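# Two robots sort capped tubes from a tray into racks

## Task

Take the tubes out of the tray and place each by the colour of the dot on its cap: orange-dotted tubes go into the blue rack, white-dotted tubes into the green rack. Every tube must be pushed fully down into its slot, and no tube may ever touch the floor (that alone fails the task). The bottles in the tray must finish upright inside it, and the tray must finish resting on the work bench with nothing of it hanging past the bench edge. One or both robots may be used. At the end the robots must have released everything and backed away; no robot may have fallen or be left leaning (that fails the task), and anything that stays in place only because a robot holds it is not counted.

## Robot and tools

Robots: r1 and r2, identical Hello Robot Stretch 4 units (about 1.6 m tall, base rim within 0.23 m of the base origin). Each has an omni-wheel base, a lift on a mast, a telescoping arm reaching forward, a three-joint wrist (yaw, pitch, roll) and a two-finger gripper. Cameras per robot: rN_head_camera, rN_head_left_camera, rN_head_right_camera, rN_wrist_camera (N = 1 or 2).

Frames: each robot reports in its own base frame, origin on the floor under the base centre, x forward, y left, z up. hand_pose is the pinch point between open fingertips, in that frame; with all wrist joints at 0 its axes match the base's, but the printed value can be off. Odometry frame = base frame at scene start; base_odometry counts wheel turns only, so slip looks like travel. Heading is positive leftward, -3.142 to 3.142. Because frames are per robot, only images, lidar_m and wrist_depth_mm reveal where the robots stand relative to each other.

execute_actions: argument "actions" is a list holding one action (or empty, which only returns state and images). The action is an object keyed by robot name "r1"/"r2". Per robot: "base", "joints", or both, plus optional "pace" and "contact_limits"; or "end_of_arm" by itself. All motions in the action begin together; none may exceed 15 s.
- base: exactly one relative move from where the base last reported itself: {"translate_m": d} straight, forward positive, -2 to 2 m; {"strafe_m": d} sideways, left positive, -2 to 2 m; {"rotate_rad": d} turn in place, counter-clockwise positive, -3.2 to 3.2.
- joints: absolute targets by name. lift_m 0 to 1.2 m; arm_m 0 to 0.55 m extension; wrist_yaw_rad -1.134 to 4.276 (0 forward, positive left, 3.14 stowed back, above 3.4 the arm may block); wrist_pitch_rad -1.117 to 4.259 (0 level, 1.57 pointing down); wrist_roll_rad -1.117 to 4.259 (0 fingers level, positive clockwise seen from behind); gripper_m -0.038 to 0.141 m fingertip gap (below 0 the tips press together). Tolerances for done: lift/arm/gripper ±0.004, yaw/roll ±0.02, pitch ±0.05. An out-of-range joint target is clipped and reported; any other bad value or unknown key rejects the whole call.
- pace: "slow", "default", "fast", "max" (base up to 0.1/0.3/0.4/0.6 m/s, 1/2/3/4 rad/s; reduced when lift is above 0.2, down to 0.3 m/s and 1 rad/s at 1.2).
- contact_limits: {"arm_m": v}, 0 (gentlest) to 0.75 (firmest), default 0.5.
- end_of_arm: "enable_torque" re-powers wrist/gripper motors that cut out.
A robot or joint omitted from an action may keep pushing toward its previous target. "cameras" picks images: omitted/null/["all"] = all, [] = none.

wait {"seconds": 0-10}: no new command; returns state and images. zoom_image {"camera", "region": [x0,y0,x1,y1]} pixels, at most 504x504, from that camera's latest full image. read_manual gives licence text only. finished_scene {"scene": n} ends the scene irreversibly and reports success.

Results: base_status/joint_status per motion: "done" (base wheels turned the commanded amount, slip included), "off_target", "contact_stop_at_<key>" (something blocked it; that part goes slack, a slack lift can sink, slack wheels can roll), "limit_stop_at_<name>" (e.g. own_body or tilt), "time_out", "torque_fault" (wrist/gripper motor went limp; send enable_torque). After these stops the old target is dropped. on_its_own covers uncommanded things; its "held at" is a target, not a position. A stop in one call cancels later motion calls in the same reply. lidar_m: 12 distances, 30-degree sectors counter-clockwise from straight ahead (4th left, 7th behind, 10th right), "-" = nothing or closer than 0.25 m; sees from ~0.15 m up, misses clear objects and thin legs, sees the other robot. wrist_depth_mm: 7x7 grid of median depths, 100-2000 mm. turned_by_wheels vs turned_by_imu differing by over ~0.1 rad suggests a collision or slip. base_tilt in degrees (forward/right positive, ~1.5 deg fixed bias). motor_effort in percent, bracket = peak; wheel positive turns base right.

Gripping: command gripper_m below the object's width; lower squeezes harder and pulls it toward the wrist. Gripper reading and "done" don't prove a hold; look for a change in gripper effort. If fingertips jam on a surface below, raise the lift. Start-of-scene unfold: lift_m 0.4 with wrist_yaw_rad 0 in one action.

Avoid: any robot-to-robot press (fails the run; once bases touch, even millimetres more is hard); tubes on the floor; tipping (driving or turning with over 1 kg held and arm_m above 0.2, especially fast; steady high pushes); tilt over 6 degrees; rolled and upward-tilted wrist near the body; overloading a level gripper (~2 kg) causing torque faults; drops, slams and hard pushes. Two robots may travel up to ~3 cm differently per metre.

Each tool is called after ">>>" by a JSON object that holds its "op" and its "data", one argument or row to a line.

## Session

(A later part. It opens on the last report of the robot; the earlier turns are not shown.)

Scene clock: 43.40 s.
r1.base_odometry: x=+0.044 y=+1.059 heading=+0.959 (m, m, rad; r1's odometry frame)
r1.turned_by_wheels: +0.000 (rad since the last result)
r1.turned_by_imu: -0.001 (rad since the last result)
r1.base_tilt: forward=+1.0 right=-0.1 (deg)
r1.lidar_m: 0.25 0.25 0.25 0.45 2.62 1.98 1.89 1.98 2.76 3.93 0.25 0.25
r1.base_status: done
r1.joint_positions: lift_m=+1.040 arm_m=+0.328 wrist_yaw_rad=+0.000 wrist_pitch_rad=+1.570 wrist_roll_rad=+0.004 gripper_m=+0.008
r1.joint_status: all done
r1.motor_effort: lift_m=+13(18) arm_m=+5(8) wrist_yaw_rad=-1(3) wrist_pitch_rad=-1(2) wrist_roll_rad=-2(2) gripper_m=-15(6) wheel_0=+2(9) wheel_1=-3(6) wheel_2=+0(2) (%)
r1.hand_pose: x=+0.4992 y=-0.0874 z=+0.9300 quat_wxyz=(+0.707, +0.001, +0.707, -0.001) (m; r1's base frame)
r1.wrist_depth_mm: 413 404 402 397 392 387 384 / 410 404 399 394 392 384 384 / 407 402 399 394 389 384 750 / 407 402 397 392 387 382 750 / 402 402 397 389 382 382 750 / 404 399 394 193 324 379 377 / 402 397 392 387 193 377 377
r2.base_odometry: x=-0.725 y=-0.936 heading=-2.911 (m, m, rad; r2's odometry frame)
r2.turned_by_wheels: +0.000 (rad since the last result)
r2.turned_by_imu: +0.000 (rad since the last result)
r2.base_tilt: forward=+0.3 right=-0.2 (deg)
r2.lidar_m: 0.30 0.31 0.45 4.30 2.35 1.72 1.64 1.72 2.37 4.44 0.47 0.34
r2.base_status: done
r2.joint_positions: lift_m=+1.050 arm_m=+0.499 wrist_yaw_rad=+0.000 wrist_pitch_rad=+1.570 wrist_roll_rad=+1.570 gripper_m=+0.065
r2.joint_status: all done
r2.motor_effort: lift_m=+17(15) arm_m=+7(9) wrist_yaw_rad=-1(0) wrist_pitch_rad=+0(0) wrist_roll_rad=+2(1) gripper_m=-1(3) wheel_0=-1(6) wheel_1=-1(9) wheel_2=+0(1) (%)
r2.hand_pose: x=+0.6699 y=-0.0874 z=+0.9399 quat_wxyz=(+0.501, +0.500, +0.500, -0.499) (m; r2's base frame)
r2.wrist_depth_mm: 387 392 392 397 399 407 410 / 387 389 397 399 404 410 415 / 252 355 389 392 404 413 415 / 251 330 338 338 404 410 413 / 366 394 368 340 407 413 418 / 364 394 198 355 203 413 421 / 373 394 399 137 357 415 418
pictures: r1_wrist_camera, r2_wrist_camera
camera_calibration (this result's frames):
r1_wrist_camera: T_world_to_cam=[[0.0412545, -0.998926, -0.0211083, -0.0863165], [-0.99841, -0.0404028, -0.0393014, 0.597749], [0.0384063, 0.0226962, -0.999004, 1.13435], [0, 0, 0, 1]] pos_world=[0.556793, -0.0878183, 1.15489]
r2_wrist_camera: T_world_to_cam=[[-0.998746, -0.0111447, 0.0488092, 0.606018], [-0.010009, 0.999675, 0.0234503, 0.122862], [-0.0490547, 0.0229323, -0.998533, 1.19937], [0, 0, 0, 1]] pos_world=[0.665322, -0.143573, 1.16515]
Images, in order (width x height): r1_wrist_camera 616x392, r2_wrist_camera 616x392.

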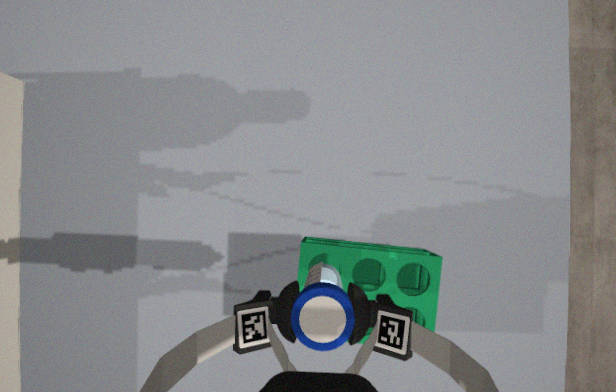

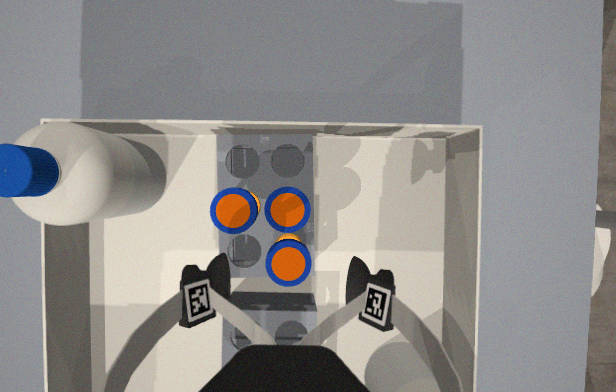

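>>> {"op": "execute_actions", "data": {
  "actions": [
    {"r1": {"joints": {"lift_m": 0.970, "arm_m": 0.330}, "pace": "slow"}, "r2": {"base": {"strafe_m": 0.003}, "joints": {"lift_m": 0.976}, "pace": "default"}}
  ],
  "cameras": ["r1_wrist_camera", "r2_wrist_camera"]
}}

Scene clock: 46.50 s.
r1.base_odometry: x=+0.044 y=+1.059 heading=+0.959 (m, m, rad; r1's odometry frame)
r1.turned_by_wheels: +0.000 (rad since the last result)
r1.turned_by_imu: +0.000 (rad since the last result)
r1.base_tilt: forward=+1.0 right=+0.0 (deg)
r1.lidar_m: 0.25 0.25 0.25 0.43 2.63 1.96 1.87 1.99 2.71 3.95 0.25 0.25
r1.base_status: not commanded
r1.joint_positions: lift_m=+0.970 arm_m=+0.329 wrist_yaw_rad=+0.000 wrist_pitch_rad=+1.570 wrist_roll_rad=+0.004 gripper_m=+0.008
r1.joint_status: all done
r1.motor_effort: lift_m=+14(16) arm_m=+5(5) wrist_yaw_rad=+0(1) wrist_pitch_rad=-2(2) wrist_roll_rad=-2(1) gripper_m=-14(13) wheel_0=+2(2) wheel_1=-3(3) wheel_2=+0(0) (%)
r1.hand_pose: x=+0.5001 y=-0.0874 z=+0.8600 quat_wxyz=(+0.707, +0.001, +0.707, -0.001) (m; r1's base frame)
r1.wrist_depth_mm: 338 334 329 325 322 317 314 / 336 332 329 325 320 317 314 / 336 330 327 322 319 315 312 / 334 329 325 324 317 314 310 / 332 329 324 320 315 312 310 / 330 327 324 193 255 310 307 / 330 325 320 236 193 307 307
r2.base_odometry: x=-0.724 y=-0.939 heading=-2.911 (m, m, rad; r2's odometry frame)
r2.turned_by_wheels: +0.000 (rad since the last result)
r2.turned_by_imu: +0.000 (rad since the last result)
r2.base_tilt: forward=+0.2 right=-0.2 (deg)
r2.lidar_m: 0.30 0.32 0.47 4.30 2.36 1.74 1.65 1.72 2.37 4.45 0.48 0.34
r2.base_status: done
r2.joint_positions: lift_m=+0.976 arm_m=+0.499 wrist_yaw_rad=+0.000 wrist_pitch_rad=+1.570 wrist_roll_rad=+1.570 gripper_m=+0.065
r2.joint_status: all done
r2.motor_effort: lift_m=+17(19) arm_m=+7(7) wrist_yaw_rad=+1(0) wrist_pitch_rad=+0(0) wrist_roll_rad=+1(1) gripper_m=+0(3) wheel_0=+0(6) wheel_1=+0(2) wheel_2=+0(0) (%)
r2.hand_pose: x=+0.6699 y=-0.0874 z=+0.8659 quat_wxyz=(+0.501, +0.500, +0.500, -0.499) (m; r2's base frame)
r2.wrist_depth_mm: 315 320 322 325 329 332 336 / 317 319 324 327 329 334 338 / 204 314 312 319 327 304 338 / 206 317 205 266 330 327 340 / 317 320 266 266 332 325 342 / 317 320 198 217 202 322 343 / 320 320 283 137 330 300 343
pictures: r1_wrist_camera, r2_wrist_camera
camera_calibration (this result's frames):
r1_wrist_camera: T_world_to_cam=[[0.0412545, -0.998926, -0.0211083, -0.0878338], [-0.99841, -0.0404027, -0.0393015, 0.595973], [0.0384065, 0.0226961, -0.999004, 1.0644], [0, 0, 0, 1]] pos_world=[0.557769, -0.0878183, 1.08491]
r2_wrist_camera: T_world_to_cam=[[-0.998746, -0.0111386, 0.0488092, 0.609633], [-0.0100029, 0.999675, 0.0234503, 0.124593], [-0.0490545, 0.0229326, -0.998533, 1.12552], [0, 0, 0, 1]] pos_world=[0.665326, -0.143573, 1.09119]
Images, in order (width x height): r1_wrist_camera 616x392, r2_wrist_camera 616x392.

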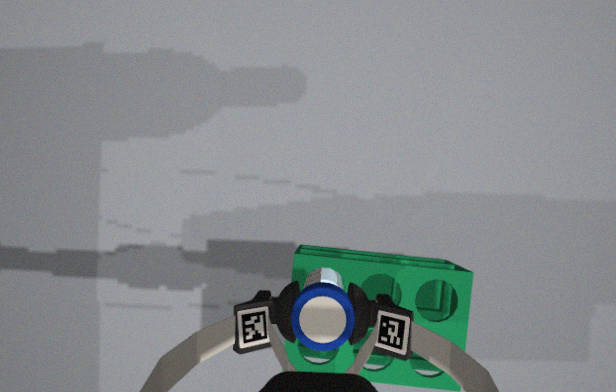

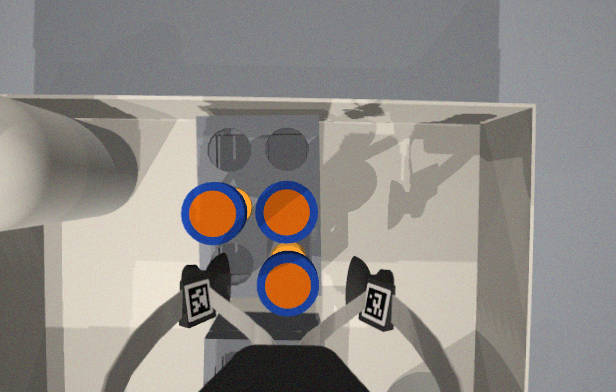

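Both look well placed. r1 releases, r2 grips.

>>> {"op": "execute_actions", "data": {
  "actions": [
    {"r1": {"joints": {"gripper_m": 0.065}, "pace": "default"}, "r2": {"joints": {"gripper_m": 0.008}, "pace": "default"}}
  ],
  "cameras": ["r1_wrist_camera", "r2_wrist_camera"]
}}

Scene clock: 49.67 s.
r1.base_odometry: x=+0.044 y=+1.059 heading=+0.959 (m, m, rad; r1's odometry frame)
r1.turned_by_wheels: +0.000 (rad since the last result)
r1.turned_by_imu: +0.000 (rad since the last result)
r1.base_tilt: forward=+1.0 right=+0.0 (deg)
r1.lidar_m: 0.25 0.25 0.25 0.45 2.67 1.98 1.88 1.95 2.73 3.94 0.25 0.25
r1.base_status: not commanded
r1.joint_positions: lift_m=+0.970 arm_m=+0.329 wrist_yaw_rad=+0.000 wrist_pitch_rad=+1.570 wrist_roll_rad=+0.004 gripper_m=+0.065
r1.joint_status: all done
r1.motor_effort: lift_m=+14(14) arm_m=+5(5) wrist_yaw_rad=+0(1) wrist_pitch_rad=-2(1) wrist_roll_rad=-2(2) gripper_m=-2(13) wheel_0=+2(2) wheel_1=-3(3) wheel_2=+0(0) (%)
r1.hand_pose: x=+0.5002 y=-0.0874 z=+0.8600 quat_wxyz=(+0.707, +0.001, +0.707, -0.001) (m; r1's base frame)
r1.wrist_depth_mm: 338 334 330 325 320 317 315 / 336 330 327 325 320 315 314 / 336 330 325 324 319 315 312 / 336 330 325 322 317 314 312 / 332 329 324 319 315 312 309 / 330 327 322 198 256 310 309 / 329 325 322 228 255 309 306
r2.base_odometry: x=-0.724 y=-0.939 heading=-2.911 (m, m, rad; r2's odometry frame)
r2.turned_by_wheels: +0.000 (rad since the last result)
r2.turned_by_imu: +0.000 (rad since the last result)
r2.base_tilt: forward=+0.3 right=-0.2 (deg)
r2.lidar_m: 0.31 0.33 0.44 4.31 2.38 1.71 1.65 1.73 2.37 4.43 0.46 0.32
r2.base_status: not commanded
r2.joint_positions: lift_m=+0.976 arm_m=+0.499 wrist_yaw_rad=+0.000 wrist_pitch_rad=+1.570 wrist_roll_rad=+1.570 gripper_m=+0.008
r2.joint_status: all done
r2.motor_effort: lift_m=+17(17) arm_m=+7(7) wrist_yaw_rad=+0(1) wrist_pitch_rad=+0(1) wrist_roll_rad=+1(1) gripper_m=-10(13) wheel_0=+0(0) wheel_1=+0(0) wheel_2=+0(0) (%)
r2.hand_pose: x=+0.6699 y=-0.0874 z=+0.8659 quat_wxyz=(+0.501, +0.500, +0.500, -0.499) (m; r2's base frame)
r2.wrist_depth_mm: 315 317 322 325 330 332 336 / 315 320 322 327 330 332 336 / 204 314 312 319 329 304 340 / 206 320 204 265 330 325 340 / 319 320 264 216 332 324 342 / 319 322 192 198 190 324 342 / 320 322 282 140 332 300 345
pictures: r1_wrist_camera, r2_wrist_camera
camera_calibration (this result's frames):
r1_wrist_camera: T_world_to_cam=[[0.0412544, -0.998926, -0.0211083, -0.0878341], [-0.99841, -0.0404026, -0.0393014, 0.595983], [0.0384063, 0.0226961, -0.999004, 1.0644], [0, 0, 0, 1]] pos_world=[0.557779, -0.0878183, 1.08491]
r2_wrist_camera: T_world_to_cam=[[-0.998746, -0.0111383, 0.0488092, 0.609634], [-0.0100026, 0.999675, 0.0234503, 0.124593], [-0.0490545, 0.0229327, -0.998533, 1.12552], [0, 0, 0, 1]] pos_world=[0.665327, -0.143573, 1.09119]
Images, in order (width x height): r1_wrist_camera 616x392, r2_wrist_camera 616x392.

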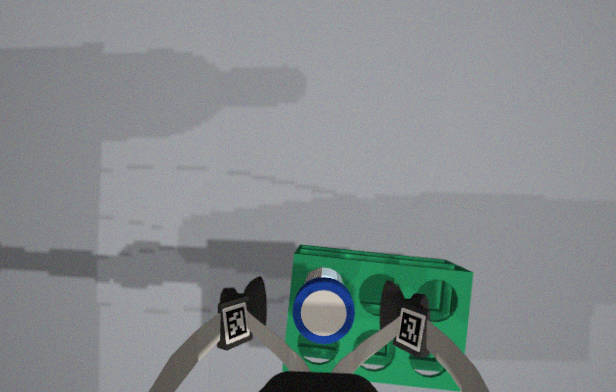

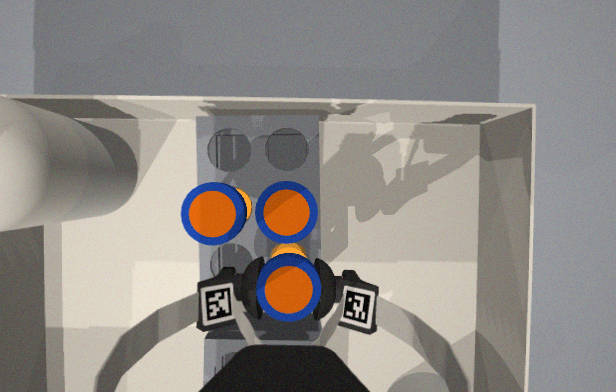

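>>> {"op": "execute_actions", "data": {
  "actions": [
    {"r1": {"joints": {"lift_m": 1.12}, "pace": "fast"}, "r2": {"joints": {"lift_m": 1.12}, "pace": "fast"}}
  ],
  "cameras": ["r2_wrist_camera"]
}}

>>> {"op": "execute_actions", "data": {
  "actions": [
    {"r1": {"base": {"strafe_m": 0.58}, "joints": {"arm_m": 0.32}, "pace": "default"}, "r2": {"base": {"strafe_m": -0.48}, "joints": {"arm_m": 0.515, "wrist_roll_rad": 0.0}, "pace": "default"}}
  ],
  "cameras": ["r1_wrist_camera", "r2_wrist_camera", "r1_head_camera"]
}}

Scene clock: 61.30 s.
r1.base_odometry: x=+0.044 y=+1.059 heading=+0.959 (m, m, rad; r1's odometry frame)
r1.turned_by_wheels: +0.000 (rad since the last result)
r1.turned_by_imu: -0.001 (rad since the last result)
r1.base_tilt: forward=+0.9 right=-0.1 (deg)
r1.lidar_m: 0.25 0.25 0.25 0.44 2.62 2.00 1.88 1.95 2.71 3.92 0.25 0.25
r1.base_status: not commanded
r1.joint_positions: lift_m=+1.120 arm_m=+0.329 wrist_yaw_rad=+0.000 wrist_pitch_rad=+1.570 wrist_roll_rad=+0.004 gripper_m=+0.065
r1.joint_status: all done
r1.motor_effort: lift_m=+20(26) arm_m=+5(5) wrist_yaw_rad=-4(0) wrist_pitch_rad=+0(0) wrist_roll_rad=-1(2) gripper_m=-3(2) wheel_0=+2(2) wheel_1=-3(3) wheel_2=+0(0) (%)
r1.hand_pose: x=+0.5002 y=-0.0874 z=+1.0094 quat_wxyz=(+0.707, +0.001, +0.707, -0.001) (m; r1's base frame)
r1.wrist_depth_mm: 496 488 484 477 469 466 1229 / 488 484 480 477 469 462 1205 / 459 484 484 473 469 462 1205 / 469 484 477 473 466 459 1205 / 455 480 473 469 466 459 1182 / 473 480 473 469 407 459 1182 / 469 480 469 466 459 455 1205
r2.base_odometry: x=-0.724 y=-0.939 heading=-2.911 (m, m, rad; r2's odometry frame)
r2.turned_by_wheels: +0.000 (rad since the last result)
r2.turned_by_imu: +0.000 (rad since the last result)
r2.base_tilt: forward=+0.3 right=-0.2 (deg)
r2.lidar_m: 0.29 0.34 0.44 4.28 2.36 1.71 1.65 1.71 2.39 4.43 0.46 0.33
r2.base_status: not commanded
r2.joint_positions: lift_m=+1.120 arm_m=+0.499 wrist_yaw_rad=+0.000 wrist_pitch_rad=+1.570 wrist_roll_rad=+1.570 gripper_m=+0.008
r2.joint_status: all done
r2.motor_effort: lift_m=+22(28) arm_m=+8(7) wrist_yaw_rad=+2(0) wrist_pitch_rad=-1(0) wrist_roll_rad=+1(1) gripper_m=-12(15) wheel_0=+0(0) wheel_1=+0(0) wheel_2=+0(0) (%)
r2.hand_pose: x=+0.6699 y=-0.0874 z=+1.0095 quat_wxyz=(+0.501, +0.500, +0.500, -0.499) (m; r2's base frame)
r2.wrist_depth_mm: 455 455 459 469 473 480 480 / 455 455 462 462 477 480 1255 / 455 384 462 469 469 480 1255 / 459 343 462 415 477 484 1042 / 462 462 462 410 477 488 1060 / 462 430 193 198 190 480 1255 / 462 413 466 140 353 488 1281
pictures: r2_wrist_camera
camera_calibration (this result's frames):
r2_wrist_camera: T_world_to_cam=[[-0.998746, -0.0111319, 0.0488091, 0.602631], [-0.00999621, 0.999675, 0.0234503, 0.121222], [-0.0490543, 0.022933, -0.998533, 1.26886], [0, 0, 0, 1]] pos_world=[0.66533, -0.143573, 1.23475]
Images, in order (width x height): r2_wrist_camera 616x392.

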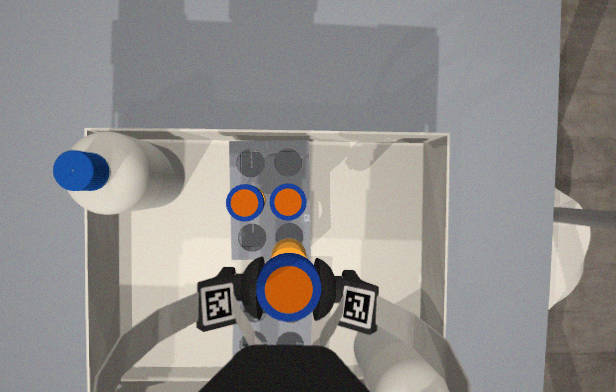

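Scene clock: 64.57 s.
r1.base_odometry: x=-0.430 y=+1.392 heading=+0.959 (m, m, rad; r1's odometry frame)
r1.turned_by_wheels: +0.000 (rad since the last result)
r1.turned_by_imu: -0.001 (rad since the last result)
r1.base_tilt: forward=+1.1 right=-0.2 (deg)
r1.lidar_m: 0.25 0.25 0.25 0.47 2.65 1.96 1.89 1.95 2.72 0.40 0.25 0.25
r1.base_status: done
r1.joint_positions: lift_m=+1.120 arm_m=+0.321 wrist_yaw_rad=+0.000 wrist_pitch_rad=+1.570 wrist_roll_rad=+0.004 gripper_m=+0.065
r1.joint_status: all done
r1.motor_effort: lift_m=+21(21) arm_m=-6(6) wrist_yaw_rad=-1(1) wrist_pitch_rad=+0(0) wrist_roll_rad=-2(2) gripper_m=+0(1) wheel_0=-1(10) wheel_1=+1(7) wheel_2=+0(4) (%)
r1.hand_pose: x=+0.4920 y=-0.0874 z=+1.0095 quat_wxyz=(+0.707, +0.001, +0.707, -0.001) (m; r1's base frame)
r1.wrist_depth_mm: 500 488 484 480 473 466 462 / 496 488 480 477 469 389 459 / 492 484 477 469 466 392 455 / 492 484 480 469 462 452 455 / 477 480 477 410 436 399 455 / 484 480 473 462 459 452 452 / 484 477 469 349 455 433 452
r2.base_odometry: x=-0.834 y=-0.472 heading=-2.911 (m, m, rad; r2's odometry frame)
r2.turned_by_wheels: +0.000 (rad since the last result)
r2.turned_by_imu: +0.000 (rad since the last result)
r2.base_tilt: forward=+0.3 right=-0.2 (deg)
r2.lidar_m: 0.29 0.32 0.45 4.78 2.37 1.71 1.65 1.73 2.38 3.95 4.10 0.33
r2.base_status: done
r2.joint_positions: lift_m=+1.120 arm_m=+0.514 wrist_yaw_rad=+0.000 wrist_pitch_rad=+1.570 wrist_roll_rad=+0.000 gripper_m=+0.008
r2.joint_status: all done
r2.motor_effort: lift_m=+22(22) arm_m=+8(7) wrist_yaw_rad=+2(0) wrist_pitch_rad=+0(1) wrist_roll_rad=+0(4) gripper_m=-13(12) wheel_0=-1(7) wheel_1=+0(8) wheel_2=+0(1) (%)
r2.hand_pose: x=+0.6848 y=-0.0874 z=+1.0096 quat_wxyz=(+0.707, +0.000, +0.707, +0.000) (m; r2's base frame)
r2.wrist_depth_mm: 452 462 466 466 473 477 1281 / 459 459 462 469 473 477 1255 / 455 455 469 469 473 1229 1255 / 459 466 466 462 477 1255 1229 / 462 462 466 413 473 1255 1255 / 466 466 193 198 190 1255 1281 / 466 469 473 141 484 1255 1255
pictures: r1_head_camera, r1_wrist_camera, r2_wrist_camera
camera_calibration (this result's frames):
r1_wrist_camera: T_world_to_cam=[[0.041283, -0.998925, -0.0211059, -0.0843613], [-0.998407, -0.0404299, -0.0393603, 0.59381], [0.0384647, 0.0226972, -0.999002, 1.21398], [0, 0, 0, 1]] pos_world=[0.549651, -0.0878168, 1.23436]
r2_wrist_camera: T_world_to_cam=[[0.00967572, -0.998715, 0.0497388, -0.160319], [-0.999709, -0.0085629, 0.0225377, 0.711954], [-0.0220829, -0.0499424, -0.998508, 1.24479], [0, 0, 0, 1]] pos_world=[0.740787, -0.0918489, 1.23486]
Images, in order (width x height): r1_head_camera 420x560, r1_wrist_camera 616x392, r2_wrist_camera 616x392.

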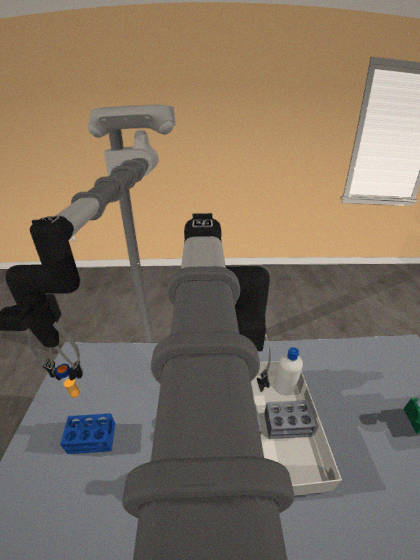

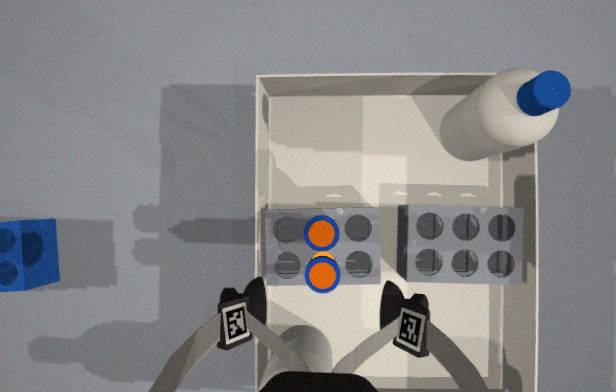

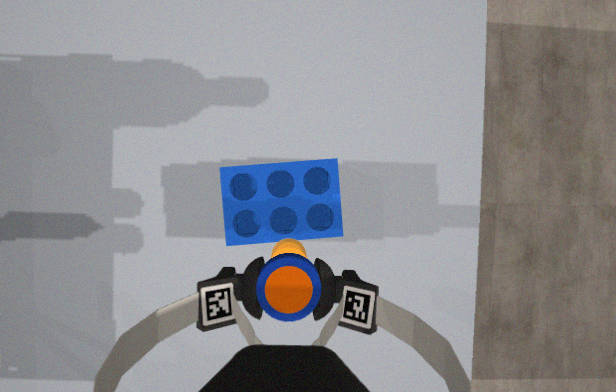

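>>> {"op": "zoom_image", "data": {
  "camera": "r2_wrist_camera",
  "region": [200, 150, 380, 290]
}}

>>> {"op": "zoom_image", "data": {
  "camera": "r1_wrist_camera",
  "region": [230, 195, 410, 335]
}}

Region (200, 150, 380, 290) of r2_wrist_camera's 616x392 image, scaled by 2.800.

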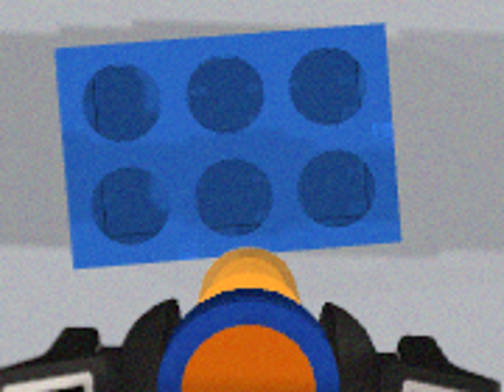

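Region (230, 195, 410, 335) of r1_wrist_camera's 616x392 image, scaled by 2.800.

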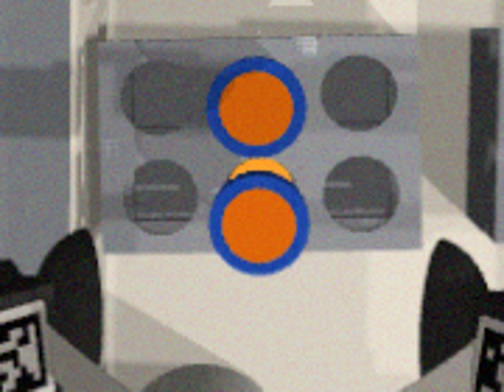

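>>> {"op": "execute_actions", "data": {
  "actions": [
    {"r1": {"joints": {"arm_m": 0.314, "lift_m": 0.976}, "pace": "default"}, "r2": {"base": {"strafe_m": -0.032}, "joints": {"arm_m": 0.534, "lift_m": 1.04}, "pace": "default"}}
  ],
  "cameras": ["r1_wrist_camera", "r2_wrist_camera"]
}}

>>> {"op": "zoom_image", "data": {
  "camera": "r2_wrist_camera",
  "region": [160, 165, 340, 305]
}}

Scene clock: 70.47 s.
r1.base_odometry: x=-0.430 y=+1.392 heading=+0.959 (m, m, rad; r1's odometry frame)
r1.turned_by_wheels: +0.000 (rad since the last result)
r1.turned_by_imu: -0.001 (rad since the last result)
r1.base_tilt: forward=+0.9 right=-0.1 (deg)
r1.lidar_m: 0.25 0.25 0.25 0.44 2.68 1.98 1.88 1.98 2.77 0.43 0.25 0.25
r1.base_status: not commanded
r1.joint_positions: lift_m=+0.976 arm_m=+0.315 wrist_yaw_rad=+0.000 wrist_pitch_rad=+1.570 wrist_roll_rad=+0.004 gripper_m=+0.065
r1.joint_status: all done
r1.motor_effort: lift_m=+13(20) arm_m=-6(5) wrist_yaw_rad=-1(0) wrist_pitch_rad=-1(1) wrist_roll_rad=-1(2) gripper_m=+1(1) wheel_0=-1(1) wheel_1=+1(1) wheel_2=+0(0) (%)
r1.hand_pose: x=+0.4860 y=-0.0874 z=+0.8660 quat_wxyz=(+0.707, +0.001, +0.707, -0.001) (m; r1's base frame)
r1.wrist_depth_mm: 345 340 322 300 298 297 235 / 343 338 330 329 324 319 236 / 342 336 329 325 324 319 315 / 340 336 327 324 320 317 312 / 340 334 320 203 303 258 255 / 338 334 256 202 259 287 285 / 336 332 290 202 315 314 310
r2.base_odometry: x=-0.841 y=-0.441 heading=-2.911 (m, m, rad; r2's odometry frame)
r2.turned_by_wheels: +0.000 (rad since the last result)
r2.turned_by_imu: +0.000 (rad since the last result)
r2.base_tilt: forward=+0.3 right=-0.2 (deg)
r2.lidar_m: 0.32 0.33 0.44 1.23 2.36 1.73 1.65 1.71 2.35 3.92 4.06 0.33
r2.base_status: done
r2.joint_positions: lift_m=+1.040 arm_m=+0.533 wrist_yaw_rad=+0.000 wrist_pitch_rad=+1.570 wrist_roll_rad=+0.000 gripper_m=+0.008
r2.joint_status: all done
r2.motor_effort: lift_m=+17(23) arm_m=+7(7) wrist_yaw_rad=+1(2) wrist_pitch_rad=+0(0) wrist_roll_rad=+0(0) gripper_m=-12(12) wheel_0=-1(7) wheel_1=+0(7) wheel_2=+1(1) (%)
r2.hand_pose: x=+0.7038 y=-0.0874 z=+0.9299 quat_wxyz=(+0.707, +0.000, +0.707, +0.000) (m; r2's base frame)
r2.wrist_depth_mm: 375 379 382 387 392 394 1182 / 379 384 387 387 392 397 1160 / 379 384 387 389 392 399 1160 / 379 382 359 387 397 399 1205 / 382 389 330 332 399 404 1205 / 387 387 192 198 190 1160 1229 / 384 387 392 140 402 1182 1205
pictures: r1_wrist_camera, r2_wrist_camera
camera_calibration (this result's frames):
r1_wrist_camera: T_world_to_cam=[[0.0412654, -0.998925, -0.0211087, -0.0871303], [-0.99841, -0.0404139, -0.0392927, 0.58212], [0.0383974, 0.0226966, -0.999005, 1.07094], [0, 0, 0, 1]] pos_world=[0.543669, -0.0878177, 1.09091]
r2_wrist_camera: T_world_to_cam=[[0.00970474, -0.998715, 0.0497384, -0.156562], [-0.999708, -0.00858994, 0.0225784, 0.732694], [-0.0221221, -0.049943, -0.998507, 1.16573], [0, 0, 0, 1]] pos_world=[0.759788, -0.0918474, 1.15523]
Images, in order (width x height): r1_wrist_camera 616x392, r2_wrist_camera 616x392.

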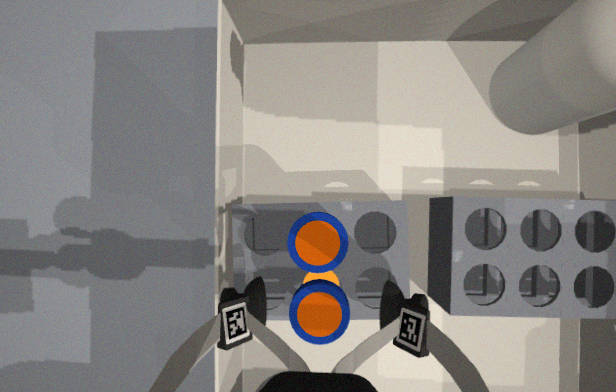

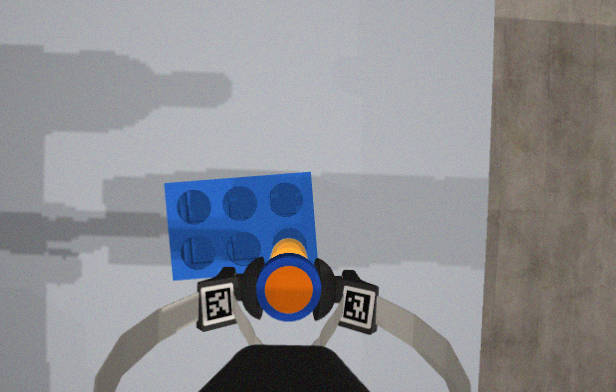

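Region (160, 165, 340, 305) of r2_wrist_camera's 616x392 image, scaled by 2.800.

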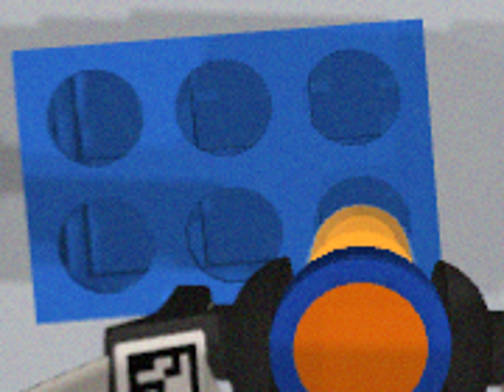

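>>> {"op": "execute_actions", "data": {
  "actions": [
    {"r1": {"joints": {"gripper_m": 0.008}, "pace": "default"}, "r2": {"joints": {"lift_m": 0.974}, "pace": "slow"}}
  ],
  "cameras": ["r1_wrist_camera", "r2_wrist_camera"]
}}

Scene clock: 72.83 s.
r1.base_odometry: x=-0.430 y=+1.392 heading=+0.959 (m, m, rad; r1's odometry frame)
r1.turned_by_wheels: +0.000 (rad since the last result)
r1.turned_by_imu: +0.000 (rad since the last result)
r1.base_tilt: forward=+0.9 right=-0.1 (deg)
r1.lidar_m: 0.25 0.25 0.25 0.43 2.62 1.94 1.87 1.95 2.72 0.44 0.25 0.25
r1.base_status: not commanded
r1.joint_positions: lift_m=+0.976 arm_m=+0.315 wrist_yaw_rad=+0.000 wrist_pitch_rad=+1.570 wrist_roll_rad=+0.004 gripper_m=+0.008
r1.joint_status: all done
r1.motor_effort: lift_m=+14(14) arm_m=-5(5) wrist_yaw_rad=+0(1) wrist_pitch_rad=+0(1) wrist_roll_rad=-2(1) gripper_m=-11(10) wheel_0=-1(1) wheel_1=+1(1) wheel_2=+0(0) (%)
r1.hand_pose: x=+0.4860 y=-0.0874 z=+0.8660 quat_wxyz=(+0.707, +0.001, +0.707, -0.001) (m; r1's base frame)
r1.wrist_depth_mm: 343 340 322 300 300 297 235 / 343 338 330 327 325 320 236 / 342 338 329 327 324 319 315 / 340 336 327 324 322 317 314 / 340 334 320 203 303 258 254 / 338 334 290 192 259 286 283 / 336 330 255 320 193 312 310
r2.base_odometry: x=-0.841 y=-0.441 heading=-2.911 (m, m, rad; r2's odometry frame)
r2.turned_by_wheels: +0.000 (rad since the last result)
r2.turned_by_imu: +0.000 (rad since the last result)
r2.base_tilt: forward=+0.3 right=-0.2 (deg)
r2.lidar_m: 0.30 0.33 0.43 1.24 2.38 1.73 1.65 1.70 2.37 3.93 4.07 0.34
r2.base_status: not commanded
r2.joint_positions: lift_m=+0.974 arm_m=+0.533 wrist_yaw_rad=+0.000 wrist_pitch_rad=+1.570 wrist_roll_rad=+0.000 gripper_m=+0.008
r2.joint_status: all done
r2.motor_effort: lift_m=+17(15) arm_m=+7(7) wrist_yaw_rad=+2(1) wrist_pitch_rad=+0(0) wrist_roll_rad=+0(0) gripper_m=-12(11) wheel_0=-1(1) wheel_1=+0(0) wheel_2=+1(1) (%)
r2.hand_pose: x=+0.7038 y=-0.0874 z=+0.8640 quat_wxyz=(+0.707, +0.000, +0.707, +0.000) (m; r2's base frame)
r2.wrist_depth_mm: 315 317 319 322 325 330 1060 / 317 319 322 324 325 330 1098 / 317 319 324 327 329 332 1118 / 319 320 319 319 330 332 1118 / 319 320 265 266 332 332 1118 / 319 324 192 198 190 336 1138 / 320 324 327 141 336 338 1118
pictures: r1_wrist_camera, r2_wrist_camera
camera_calibration (this result's frames):
r1_wrist_camera: T_world_to_cam=[[0.0412652, -0.998925, -0.0211087, -0.0871302], [-0.99841, -0.0404136, -0.0392927, 0.58212], [0.0383974, 0.0226966, -0.999005, 1.07094], [0, 0, 0, 1]] pos_world=[0.543669, -0.0878177, 1.09091]
r2_wrist_camera: T_world_to_cam=[[0.00970469, -0.998715, 0.0497384, -0.153281], [-0.999708, -0.0085899, 0.0225781, 0.734186], [-0.0221219, -0.049943, -0.998507, 1.09985], [0, 0, 0, 1]] pos_world=[0.75979, -0.0918474, 1.08925]
Images, in order (width x height): r1_wrist_camera 616x392, r2_wrist_camera 616x392.

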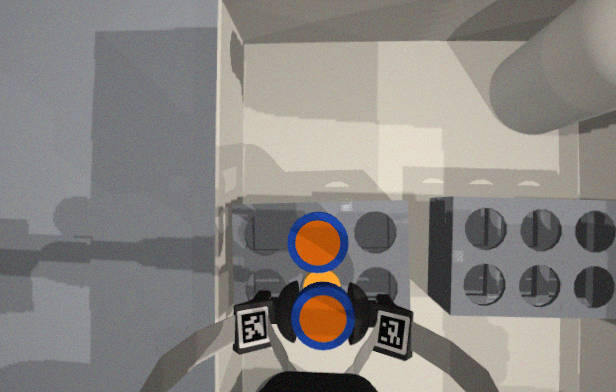

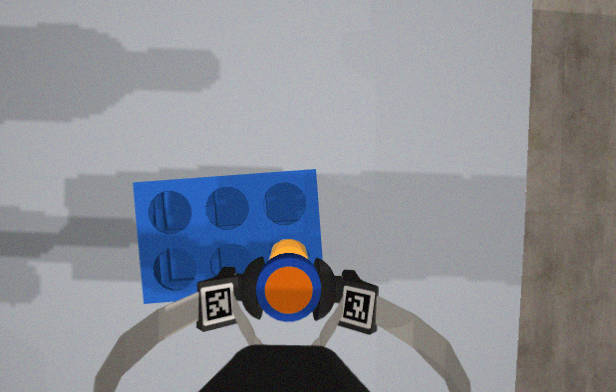

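>>> {"op": "execute_actions", "data": {
  "actions": [
    {"r1": {"joints": {"lift_m": 1.12}, "pace": "fast"}, "r2": {"joints": {"gripper_m": 0.065}, "pace": "default"}}
  ],
  "cameras": ["r1_wrist_camera", "r2_wrist_camera"]
}}

Scene clock: 77.17 s.
r1.base_odometry: x=-0.430 y=+1.392 heading=+0.959 (m, m, rad; r1's odometry frame)
r1.turned_by_wheels: +0.000 (rad since the last result)
r1.turned_by_imu: -0.001 (rad since the last result)
r1.base_tilt: forward=+1.0 right=-0.2 (deg)
r1.lidar_m: 0.25 0.25 0.25 0.47 2.63 1.95 1.88 1.98 2.74 0.41 0.25 0.25
r1.base_status: not commanded
r1.joint_positions: lift_m=+1.120 arm_m=+0.315 wrist_yaw_rad=+0.000 wrist_pitch_rad=+1.570 wrist_roll_rad=+0.004 gripper_m=+0.008
r1.joint_status: all done
r1.motor_effort: lift_m=+21(24) arm_m=-5(5) wrist_yaw_rad=-1(1) wrist_pitch_rad=+0(0) wrist_roll_rad=-2(2) gripper_m=-16(12) wheel_0=-1(1) wheel_1=+1(1) wheel_2=+0(0) (%)
r1.hand_pose: x=+0.4860 y=-0.0874 z=+1.0094 quat_wxyz=(+0.707, +0.001, +0.707, -0.001) (m; r1's base frame)
r1.wrist_depth_mm: 496 488 484 477 469 466 459 / 496 484 484 469 466 359 459 / 488 484 484 473 462 410 459 / 488 484 477 469 462 439 455 / 469 480 473 407 433 399 452 / 488 480 473 193 459 455 452 / 484 480 469 334 193 433 452
r2.base_odometry: x=-0.841 y=-0.441 heading=-2.911 (m, m, rad; r2's odometry frame)
r2.turned_by_wheels: +0.000 (rad since the last result)
r2.turned_by_imu: +0.000 (rad since the last result)
r2.base_tilt: forward=+0.2 right=-0.2 (deg)
r2.lidar_m: 0.30 0.33 0.46 1.24 2.37 1.73 1.65 1.72 2.36 3.92 4.07 0.32
r2.base_status: not commanded
r2.joint_positions: lift_m=+0.974 arm_m=+0.533 wrist_yaw_rad=+0.000 wrist_pitch_rad=+1.570 wrist_roll_rad=+0.000 gripper_m=+0.065
r2.joint_status: all done
r2.motor_effort: lift_m=+16(17) arm_m=+7(8) wrist_yaw_rad=+1(1) wrist_pitch_rad=-1(0) wrist_roll_rad=+0(0) gripper_m=-5(13) wheel_0=-1(1) wheel_1=+0(0) wheel_2=+0(1) (%)
r2.hand_pose: x=+0.7038 y=-0.0874 z=+0.8640 quat_wxyz=(+0.707, +0.000, +0.707, +0.000) (m; r2's base frame)
r2.wrist_depth_mm: 314 319 322 322 327 330 1098 / 314 317 322 325 329 330 1098 / 317 320 322 324 329 334 1098 / 317 322 319 320 330 334 1098 / 319 320 265 268 332 334 1118 / 319 322 198 270 202 336 1098 / 320 324 327 137 334 338 1138
pictures: r1_wrist_camera, r2_wrist_camera
camera_calibration (this result's frames):
r1_wrist_camera: T_world_to_cam=[[0.0412657, -0.998925, -0.0211083, -0.0841045], [-0.99841, -0.0404139, -0.0393017, 0.58776], [0.0384064, 0.0226966, -0.999004, 1.21416], [0, 0, 0, 1]] pos_world=[0.543665, -0.0878177, 1.23427]
r2_wrist_camera: T_world_to_cam=[[0.00970469, -0.998715, 0.0497384, -0.153281], [-0.999708, -0.00858989, 0.0225782, 0.734186], [-0.022122, -0.049943, -0.998507, 1.09985], [0, 0, 0, 1]] pos_world=[0.75979, -0.0918474, 1.08925]
Images, in order (width x height): r1_wrist_camera 616x392, r2_wrist_camera 616x392.

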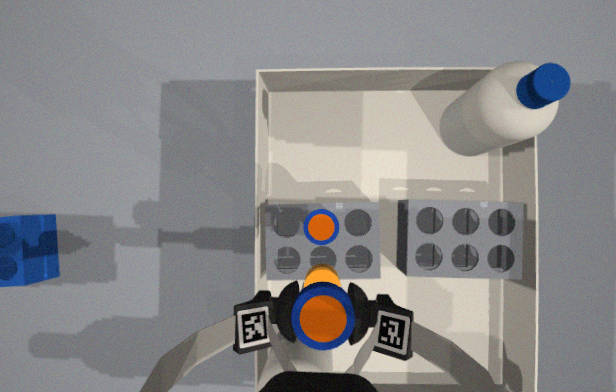

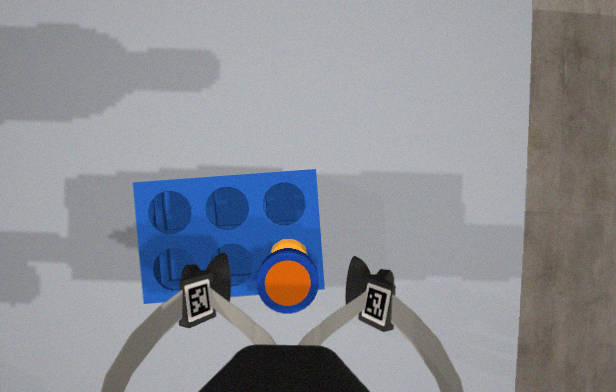

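>>> {"op": "execute_actions", "data": {
  "actions": [
    {"r1": {"base": {"strafe_m": 0.47}, "joints": {"arm_m": 0.285}, "pace": "default"}, "r2": {"joints": {"lift_m": 1.15, "arm_m": 0.26}, "pace": "max"}}
  ],
  "cameras": ["r1_wrist_camera", "r2_head_camera"]
}}

>>> {"op": "zoom_image", "data": {
  "camera": "r1_wrist_camera",
  "region": [250, 165, 450, 320]
}}

Scene clock: 81.43 s.
r1.base_odometry: x=-0.785 y=+1.613 heading=+0.950 (m, m, rad; r1's odometry frame)
r1.turned_by_wheels: -0.009 (rad since the last result)
r1.turned_by_imu: -0.018 (rad since the last result)
r1.base_tilt: forward=+1.0 right=+0.0 (deg)
r1.lidar_m: 0.25 0.25 3.94 3.80 2.67 1.90 1.85 1.94 2.66 0.55 0.25 0.25
r1.base_status: strafe_m contact_stop (by the wheels' count: +0.417 of +0.470)
r1.joint_positions: lift_m=+1.120 arm_m=+0.286 wrist_yaw_rad=+0.000 wrist_pitch_rad=+1.570 wrist_roll_rad=+0.004 gripper_m=+0.008
r1.joint_status: all done
r1.on_its_own: the wheels are slack since a contact_stop
r1.motor_effort: lift_m=+19(21) arm_m=-4(6) wrist_yaw_rad=+1(1) wrist_pitch_rad=-1(3) wrist_roll_rad=-2(2) gripper_m=-11(11) wheel_0=+0(10) wheel_1=+0(31) wheel_2=+0(37) (%)
r1.hand_pose: x=+0.4568 y=-0.0874 z=+1.0096 quat_wxyz=(+0.707, +0.001, +0.707, -0.001) (m; r1's base frame)
r1.wrist_depth_mm: 1336 488 484 477 469 466 462 / 1281 488 484 477 469 466 459 / 1308 484 477 477 466 466 455 / 1308 484 477 415 466 459 452 / 1308 480 477 469 466 459 455 / 1281 480 477 193 459 455 452 / 1281 477 473 466 193 455 452
r2.base_odometry: x=-0.841 y=-0.441 heading=-2.911 (m, m, rad; r2's odometry frame)
r2.turned_by_wheels: +0.000 (rad since the last result)
r2.turned_by_imu: +0.000 (rad since the last result)
r2.base_tilt: forward=+0.3 right=-0.2 (deg)
r2.lidar_m: 0.30 0.32 0.45 1.24 2.35 1.72 1.65 1.72 2.39 3.93 4.07 0.34
r2.base_status: not commanded
r2.joint_positions: lift_m=+1.150 arm_m=+0.261 wrist_yaw_rad=+0.000 wrist_pitch_rad=+1.570 wrist_roll_rad=+0.000 gripper_m=+0.065
r2.joint_status: all done
r2.motor_effort: lift_m=+21(28) arm_m=-7(8) wrist_yaw_rad=+2(0) wrist_pitch_rad=-1(1) wrist_roll_rad=+0(0) gripper_m=+0(5) wheel_0=+0(1) wheel_1=+0(0) wheel_2=+1(1) (%)
r2.hand_pose: x=+0.4323 y=-0.0874 z=+1.0396 quat_wxyz=(+0.707, +0.000, +0.707, +0.000) (m; r2's base frame)
r2.wrist_depth_mm: 480 480 488 496 504 1255 1281 / 488 484 496 500 500 1255 1281 / 484 492 496 500 500 1281 1281 / 488 492 496 500 508 1255 1308 / 492 500 500 508 512 1308 1281 / 1229 496 198 512 203 1308 1308 / 1229 1255 1060 137 1281 1308 1336
pictures: r1_wrist_camera, r2_head_camera
camera_calibration (this result's frames):
r1_wrist_camera: T_world_to_cam=[[0.0412629, -0.998925, -0.021107, -0.0828935], [-0.998409, -0.0404105, -0.0393335, 0.558597], [0.0384383, 0.0226964, -0.999003, 1.21546], [0, 0, 0, 1]] pos_world=[0.514408, -0.0878179, 1.23447]
Images, in order (width x height): r1_wrist_camera 616x392, r2_head_camera 420x560.

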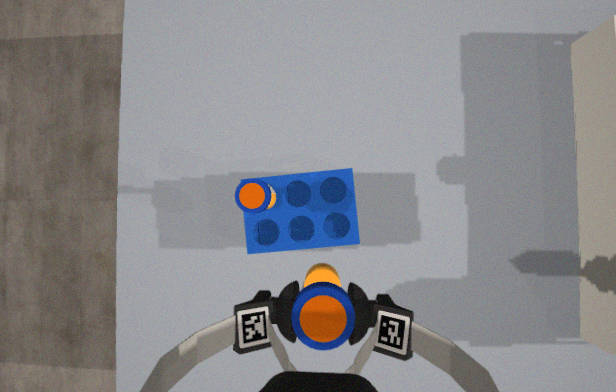

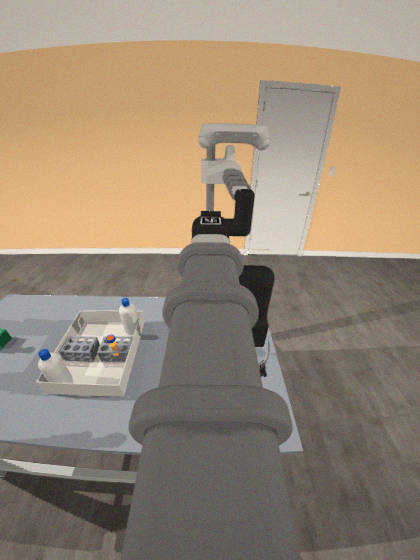

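Region (250, 165, 450, 320) of r1_wrist_camera's 616x392 image, scaled by 2.520; it fills the top 391 rows of this view, and the rest is white.

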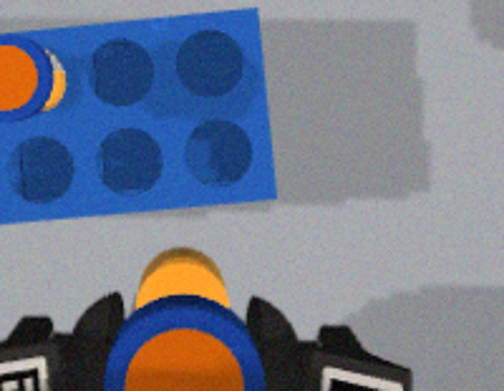

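>>> {"op": "execute_actions", "data": {
  "actions": [
    {"r1": {"base": {"strafe_m": -0.014}, "joints": {"arm_m": 0.3235, "lift_m": 1.04}, "pace": "default"}, "r2": {"base": {"strafe_m": 0.477}, "joints": {"arm_m": 0.36}, "pace": "default"}}
  ],
  "cameras": ["r1_wrist_camera", "r2_wrist_camera"]
}}

>>> {"op": "zoom_image", "data": {
  "camera": "r1_wrist_camera",
  "region": [190, 185, 370, 325]
}}

Scene clock: 86.37 s.
r1.base_odometry: x=-0.773 y=+1.605 heading=+0.950 (m, m, rad; r1's odometry frame)
r1.turned_by_wheels: +0.000 (rad since the last result)
r1.turned_by_imu: -0.001 (rad since the last result)
r1.base_tilt: forward=+1.0 right=+0.0 (deg)
r1.lidar_m: 0.25 0.25 0.26 3.82 2.66 1.89 1.84 1.93 2.61 0.54 0.25 0.25
r1.base_status: done
r1.joint_positions: lift_m=+1.040 arm_m=+0.323 wrist_yaw_rad=+0.000 wrist_pitch_rad=+1.570 wrist_roll_rad=+0.004 gripper_m=+0.008
r1.joint_status: all done
r1.motor_effort: lift_m=+14(19) arm_m=+5(6) wrist_yaw_rad=+0(1) wrist_pitch_rad=+0(1) wrist_roll_rad=-2(2) gripper_m=-8(15) wheel_0=+3(7) wheel_1=-2(4) wheel_2=+0(7) (%)
r1.hand_pose: x=+0.4937 y=-0.0874 z=+0.9300 quat_wxyz=(+0.707, +0.002, +0.707, -0.002) (m; r1's base frame)
r1.wrist_depth_mm: 1229 407 402 397 392 387 384 / 1205 404 399 394 392 387 382 / 1205 404 402 392 389 384 382 / 1205 402 397 392 387 384 379 / 1205 399 332 332 384 382 379 / 1205 399 389 193 379 379 377 / 1205 397 392 384 193 377 375
r2.base_odometry: x=-0.732 y=-0.905 heading=-2.911 (m, m, rad; r2's odometry frame)
r2.turned_by_wheels: +0.000 (rad since the last result)
r2.turned_by_imu: -0.001 (rad since the last result)
r2.base_tilt: forward=+0.3 right=-0.2 (deg)
r2.lidar_m: 0.30 0.32 0.46 4.33 2.36 1.71 1.65 1.72 2.35 4.40 0.46 0.33
r2.base_status: done
r2.joint_positions: lift_m=+1.150 arm_m=+0.359 wrist_yaw_rad=+0.000 wrist_pitch_rad=+1.570 wrist_roll_rad=+0.000 gripper_m=+0.065
r2.joint_status: all done
r2.motor_effort: lift_m=+21(21) arm_m=+7(7) wrist_yaw_rad=+1(1) wrist_pitch_rad=-1(2) wrist_roll_rad=+1(1) gripper_m=-1(3) wheel_0=+1(9) wheel_1=-1(10) wheel_2=+2(1) (%)
r2.hand_pose: x=+0.5298 y=-0.0874 z=+1.0396 quat_wxyz=(+0.707, +0.000, +0.707, +0.000) (m; r2's base frame)
r2.wrist_depth_mm: 480 488 492 492 496 504 508 / 484 433 459 436 500 508 508 / 488 459 492 492 504 508 517 / 492 387 492 504 504 512 517 / 492 424 484 500 508 512 521 / 496 496 198 504 202 517 521 / 496 496 500 137 512 512 525
pictures: r1_wrist_camera, r2_wrist_camera
camera_calibration (this result's frames):
r1_wrist_camera: T_world_to_cam=[[0.0412284, -0.998927, -0.0211048, -0.0860807], [-0.998408, -0.0403749, -0.0393863, 0.592355], [0.0384919, 0.0226951, -0.999001, 1.13451], [0, 0, 0, 1]] pos_world=[0.551291, -0.08782, 1.1549]
r2_wrist_camera: T_world_to_cam=[[0.00988873, -0.998713, 0.0497359, -0.160422], [-0.999701, -0.00876118, 0.0228379, 0.555898], [-0.0223728, -0.0499469, -0.998501, 1.2715], [0, 0, 0, 1]] pos_world=[0.585765, -0.0918378, 1.26487]
Images, in order (width x height): r1_wrist_camera 616x392, r2_wrist_camera 616x392.

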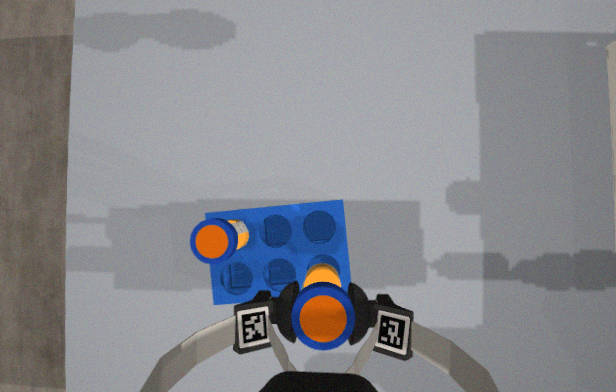

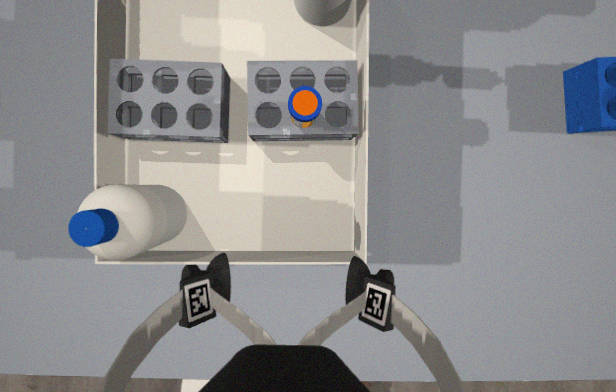

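Region (190, 185, 370, 325) of r1_wrist_camera's 616x392 image, scaled by 2.800.

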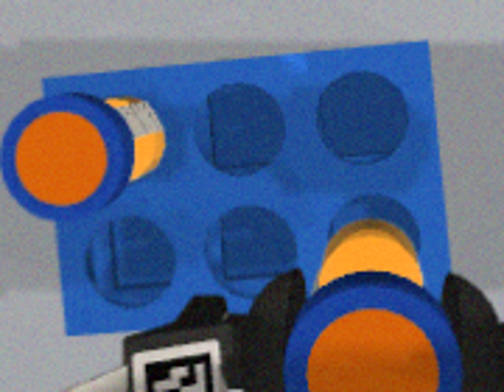

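>>> {"op": "execute_actions", "data": {
  "actions": [
    {"r1": {"joints": {"lift_m": 0.970}, "pace": "slow"}, "r2": {"base": {"strafe_m": -0.014}, "joints": {"arm_m": 0.498, "lift_m": 1.05}, "pace": "fast"}}
  ],
  "cameras": ["r1_wrist_camera", "r2_wrist_camera"]
}}

Scene clock: 89.17 s.
r1.base_odometry: x=-0.773 y=+1.605 heading=+0.950 (m, m, rad; r1's odometry frame)
r1.turned_by_wheels: +0.000 (rad since the last result)
r1.turned_by_imu: +0.000 (rad since the last result)
r1.base_tilt: forward=+0.9 right=-0.1 (deg)
r1.lidar_m: 0.25 0.25 0.25 3.82 2.62 1.90 1.83 1.91 2.66 0.58 0.25 0.25
r1.base_status: not commanded
r1.joint_positions: lift_m=+0.970 arm_m=+0.323 wrist_yaw_rad=+0.000 wrist_pitch_rad=+1.570 wrist_roll_rad=+0.004 gripper_m=+0.008
r1.joint_status: all done
r1.motor_effort: lift_m=+14(13) arm_m=+5(5) wrist_yaw_rad=+0(0) wrist_pitch_rad=-1(0) wrist_roll_rad=-2(2) gripper_m=-12(8) wheel_0=+3(3) wheel_1=-2(2) wheel_2=+0(0) (%)
r1.hand_pose: x=+0.4937 y=-0.0874 z=+0.8601 quat_wxyz=(+0.707, +0.002, +0.707, -0.002) (m; r1's base frame)
r1.wrist_depth_mm: 338 332 329 327 322 317 314 / 336 332 329 325 320 317 312 / 336 330 327 322 320 315 312 / 334 329 325 320 319 314 310 / 332 329 262 262 317 314 310 / 330 327 263 192 314 312 309 / 330 325 320 315 192 309 307
r2.base_odometry: x=-0.735 y=-0.891 heading=-2.911 (m, m, rad; r2's odometry frame)
r2.turned_by_wheels: +0.000 (rad since the last result)
r2.turned_by_imu: +0.000 (rad since the last result)
r2.base_tilt: forward=+0.3 right=-0.2 (deg)
r2.lidar_m: 0.30 0.31 0.44 4.35 2.35 1.73 1.65 1.74 2.40 4.40 0.48 0.33
r2.base_status: done
r2.joint_positions: lift_m=+1.050 arm_m=+0.497 wrist_yaw_rad=+0.000 wrist_pitch_rad=+1.570 wrist_roll_rad=+0.000 gripper_m=+0.065
r2.joint_status: all done
r2.motor_effort: lift_m=+17(17) arm_m=+7(8) wrist_yaw_rad=+1(3) wrist_pitch_rad=+0(1) wrist_roll_rad=+1(1) gripper_m=-2(1) wheel_0=-1(7) wheel_1=-1(9) wheel_2=+0(1) (%)
r2.hand_pose: x=+0.6679 y=-0.0874 z=+0.9399 quat_wxyz=(+0.707, +0.000, +0.707, +0.000) (m; r2's base frame)
r2.wrist_depth_mm: 338 362 364 255 402 404 410 / 362 389 392 293 404 407 413 / 364 389 394 399 407 413 415 / 334 364 389 373 407 410 415 / 332 334 349 340 407 410 415 / 355 394 198 404 203 413 415 / 293 334 397 137 410 413 421
pictures: r1_wrist_camera, r2_wrist_camera
camera_calibration (this result's frames):
r1_wrist_camera: T_world_to_cam=[[0.0412283, -0.998927, -0.0211048, -0.0875574], [-0.998408, -0.0403748, -0.0393861, 0.5896], [0.0384918, 0.0226951, -0.999001, 1.06461], [0, 0, 0, 1]] pos_world=[0.551292, -0.08782, 1.08492]
r2_wrist_camera: T_world_to_cam=[[0.0100967, -0.998711, 0.0497386, -0.156971], [-0.999705, -0.00898266, 0.0225707, 0.696476], [-0.0220949, -0.0499518, -0.998507, 1.17487], [0, 0, 0, 1]] pos_world=[0.723814, -0.0918253, 1.1652]
Images, in order (width x height): r1_wrist_camera 616x392, r2_wrist_camera 616x392.

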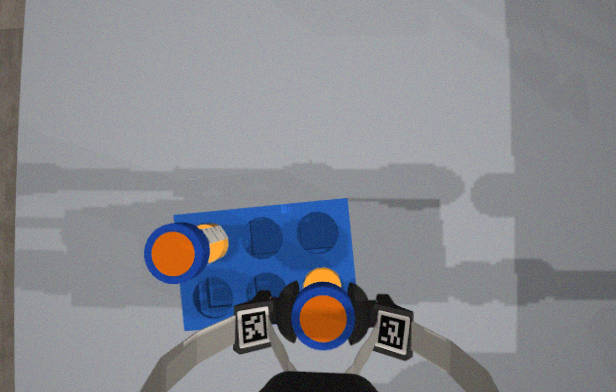

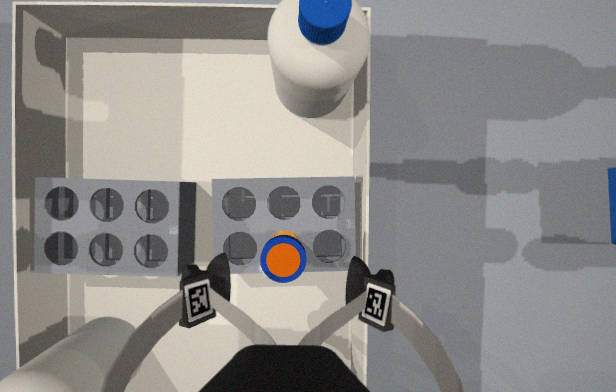

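>>> {"op": "execute_actions", "data": {
  "actions": [
    {"r1": {"joints": {"lift_m": 0.967, "gripper_m": 0.06}, "pace": "default"}, "r2": {"base": {"strafe_m": 0.005}, "joints": {"arm_m": 0.499, "lift_m": 0.976}, "pace": "default"}}
  ],
  "cameras": ["r1_wrist_camera", "r2_wrist_camera"]
}}

Scene clock: 91.20 s.
r1.base_odometry: x=-0.773 y=+1.605 heading=+0.950 (m, m, rad; r1's odometry frame)
r1.turned_by_wheels: +0.000 (rad since the last result)
r1.turned_by_imu: +0.000 (rad since the last result)
r1.base_tilt: forward=+0.8 right=-0.2 (deg)
r1.lidar_m: 0.25 0.25 0.25 3.82 2.66 1.93 1.84 1.94 2.62 0.56 0.25 0.25
r1.base_status: not commanded
r1.joint_positions: lift_m=+0.967 arm_m=+0.323 wrist_yaw_rad=+0.000 wrist_pitch_rad=+1.570 wrist_roll_rad=+0.004 gripper_m=+0.060
r1.joint_status: all done
r1.motor_effort: lift_m=+14(16) arm_m=+5(5) wrist_yaw_rad=-1(1) wrist_pitch_rad=-1(0) wrist_roll_rad=-2(2) gripper_m=-4(9) wheel_0=+3(2) wheel_1=-2(2) wheel_2=+0(0) (%)
r1.hand_pose: x=+0.4937 y=-0.0874 z=+0.8570 quat_wxyz=(+0.707, +0.002, +0.707, -0.002) (m; r1's base frame)
r1.wrist_depth_mm: 334 330 325 324 319 315 312 / 334 329 325 320 317 314 310 / 332 327 324 320 317 312 309 / 330 327 322 319 315 312 307 / 329 325 258 258 314 309 307 / 329 324 259 196 217 309 306 / 327 324 319 195 309 306 304
r2.base_odometry: x=-0.734 y=-0.896 heading=-2.911 (m, m, rad; r2's odometry frame)
r2.turned_by_wheels: +0.000 (rad since the last result)
r2.turned_by_imu: +0.000 (rad since the last result)
r2.base_tilt: forward=+0.3 right=-0.2 (deg)
r2.lidar_m: 0.29 0.32 0.44 4.33 2.36 1.73 1.65 1.72 2.37 4.39 0.48 0.35
r2.base_status: done
r2.joint_positions: lift_m=+0.976 arm_m=+0.498 wrist_yaw_rad=+0.000 wrist_pitch_rad=+1.570 wrist_roll_rad=+0.000 gripper_m=+0.065
r2.joint_status: all done
r2.motor_effort: lift_m=+17(16) arm_m=+7(8) wrist_yaw_rad=+0(0) wrist_pitch_rad=+0(0) wrist_roll_rad=+0(1) gripper_m=+0(2) wheel_0=+0(7) wheel_1=+0(2) wheel_2=+0(0) (%)
r2.hand_pose: x=+0.6688 y=-0.0874 z=+0.8660 quat_wxyz=(+0.707, +0.000, +0.707, +0.000) (m; r2's base frame)
r2.wrist_depth_mm: 312 317 320 191 254 332 334 / 314 317 320 291 325 334 336 / 315 319 324 325 327 334 338 / 290 290 320 320 306 336 338 / 262 268 266 266 287 334 338 / 317 298 198 207 202 336 342 / 298 322 327 137 329 340 342
pictures: r1_wrist_camera, r2_wrist_camera
camera_calibration (this result's frames):
r1_wrist_camera: T_world_to_cam=[[0.0412284, -0.998927, -0.0211048, -0.0876215], [-0.998408, -0.0403749, -0.0393861, 0.589484], [0.0384918, 0.0226951, -0.999001, 1.06159], [0, 0, 0, 1]] pos_world=[0.551295, -0.08782, 1.0819]
r2_wrist_camera: T_world_to_cam=[[0.0100411, -0.998712, 0.0497386, -0.153265], [-0.999705, -0.00892682, 0.0225736, 0.699116], [-0.0221005, -0.0499506, -0.998507, 1.10105], [0, 0, 0, 1]] pos_world=[0.724782, -0.0918285, 1.09125]
Images, in order (width x height): r1_wrist_camera 616x392, r2_wrist_camera 616x392.

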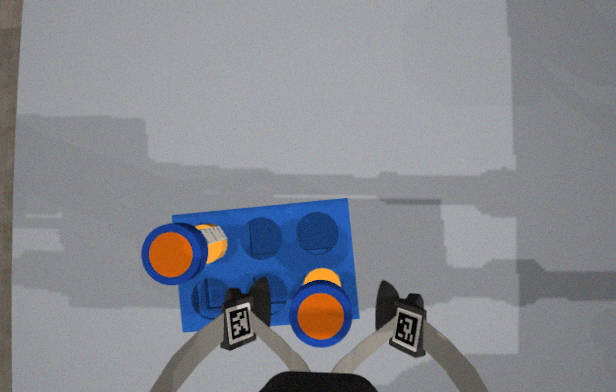

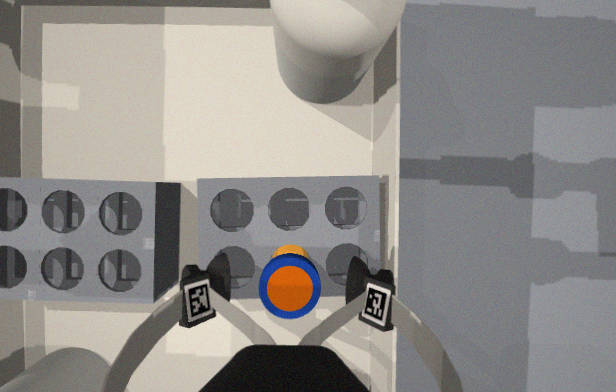

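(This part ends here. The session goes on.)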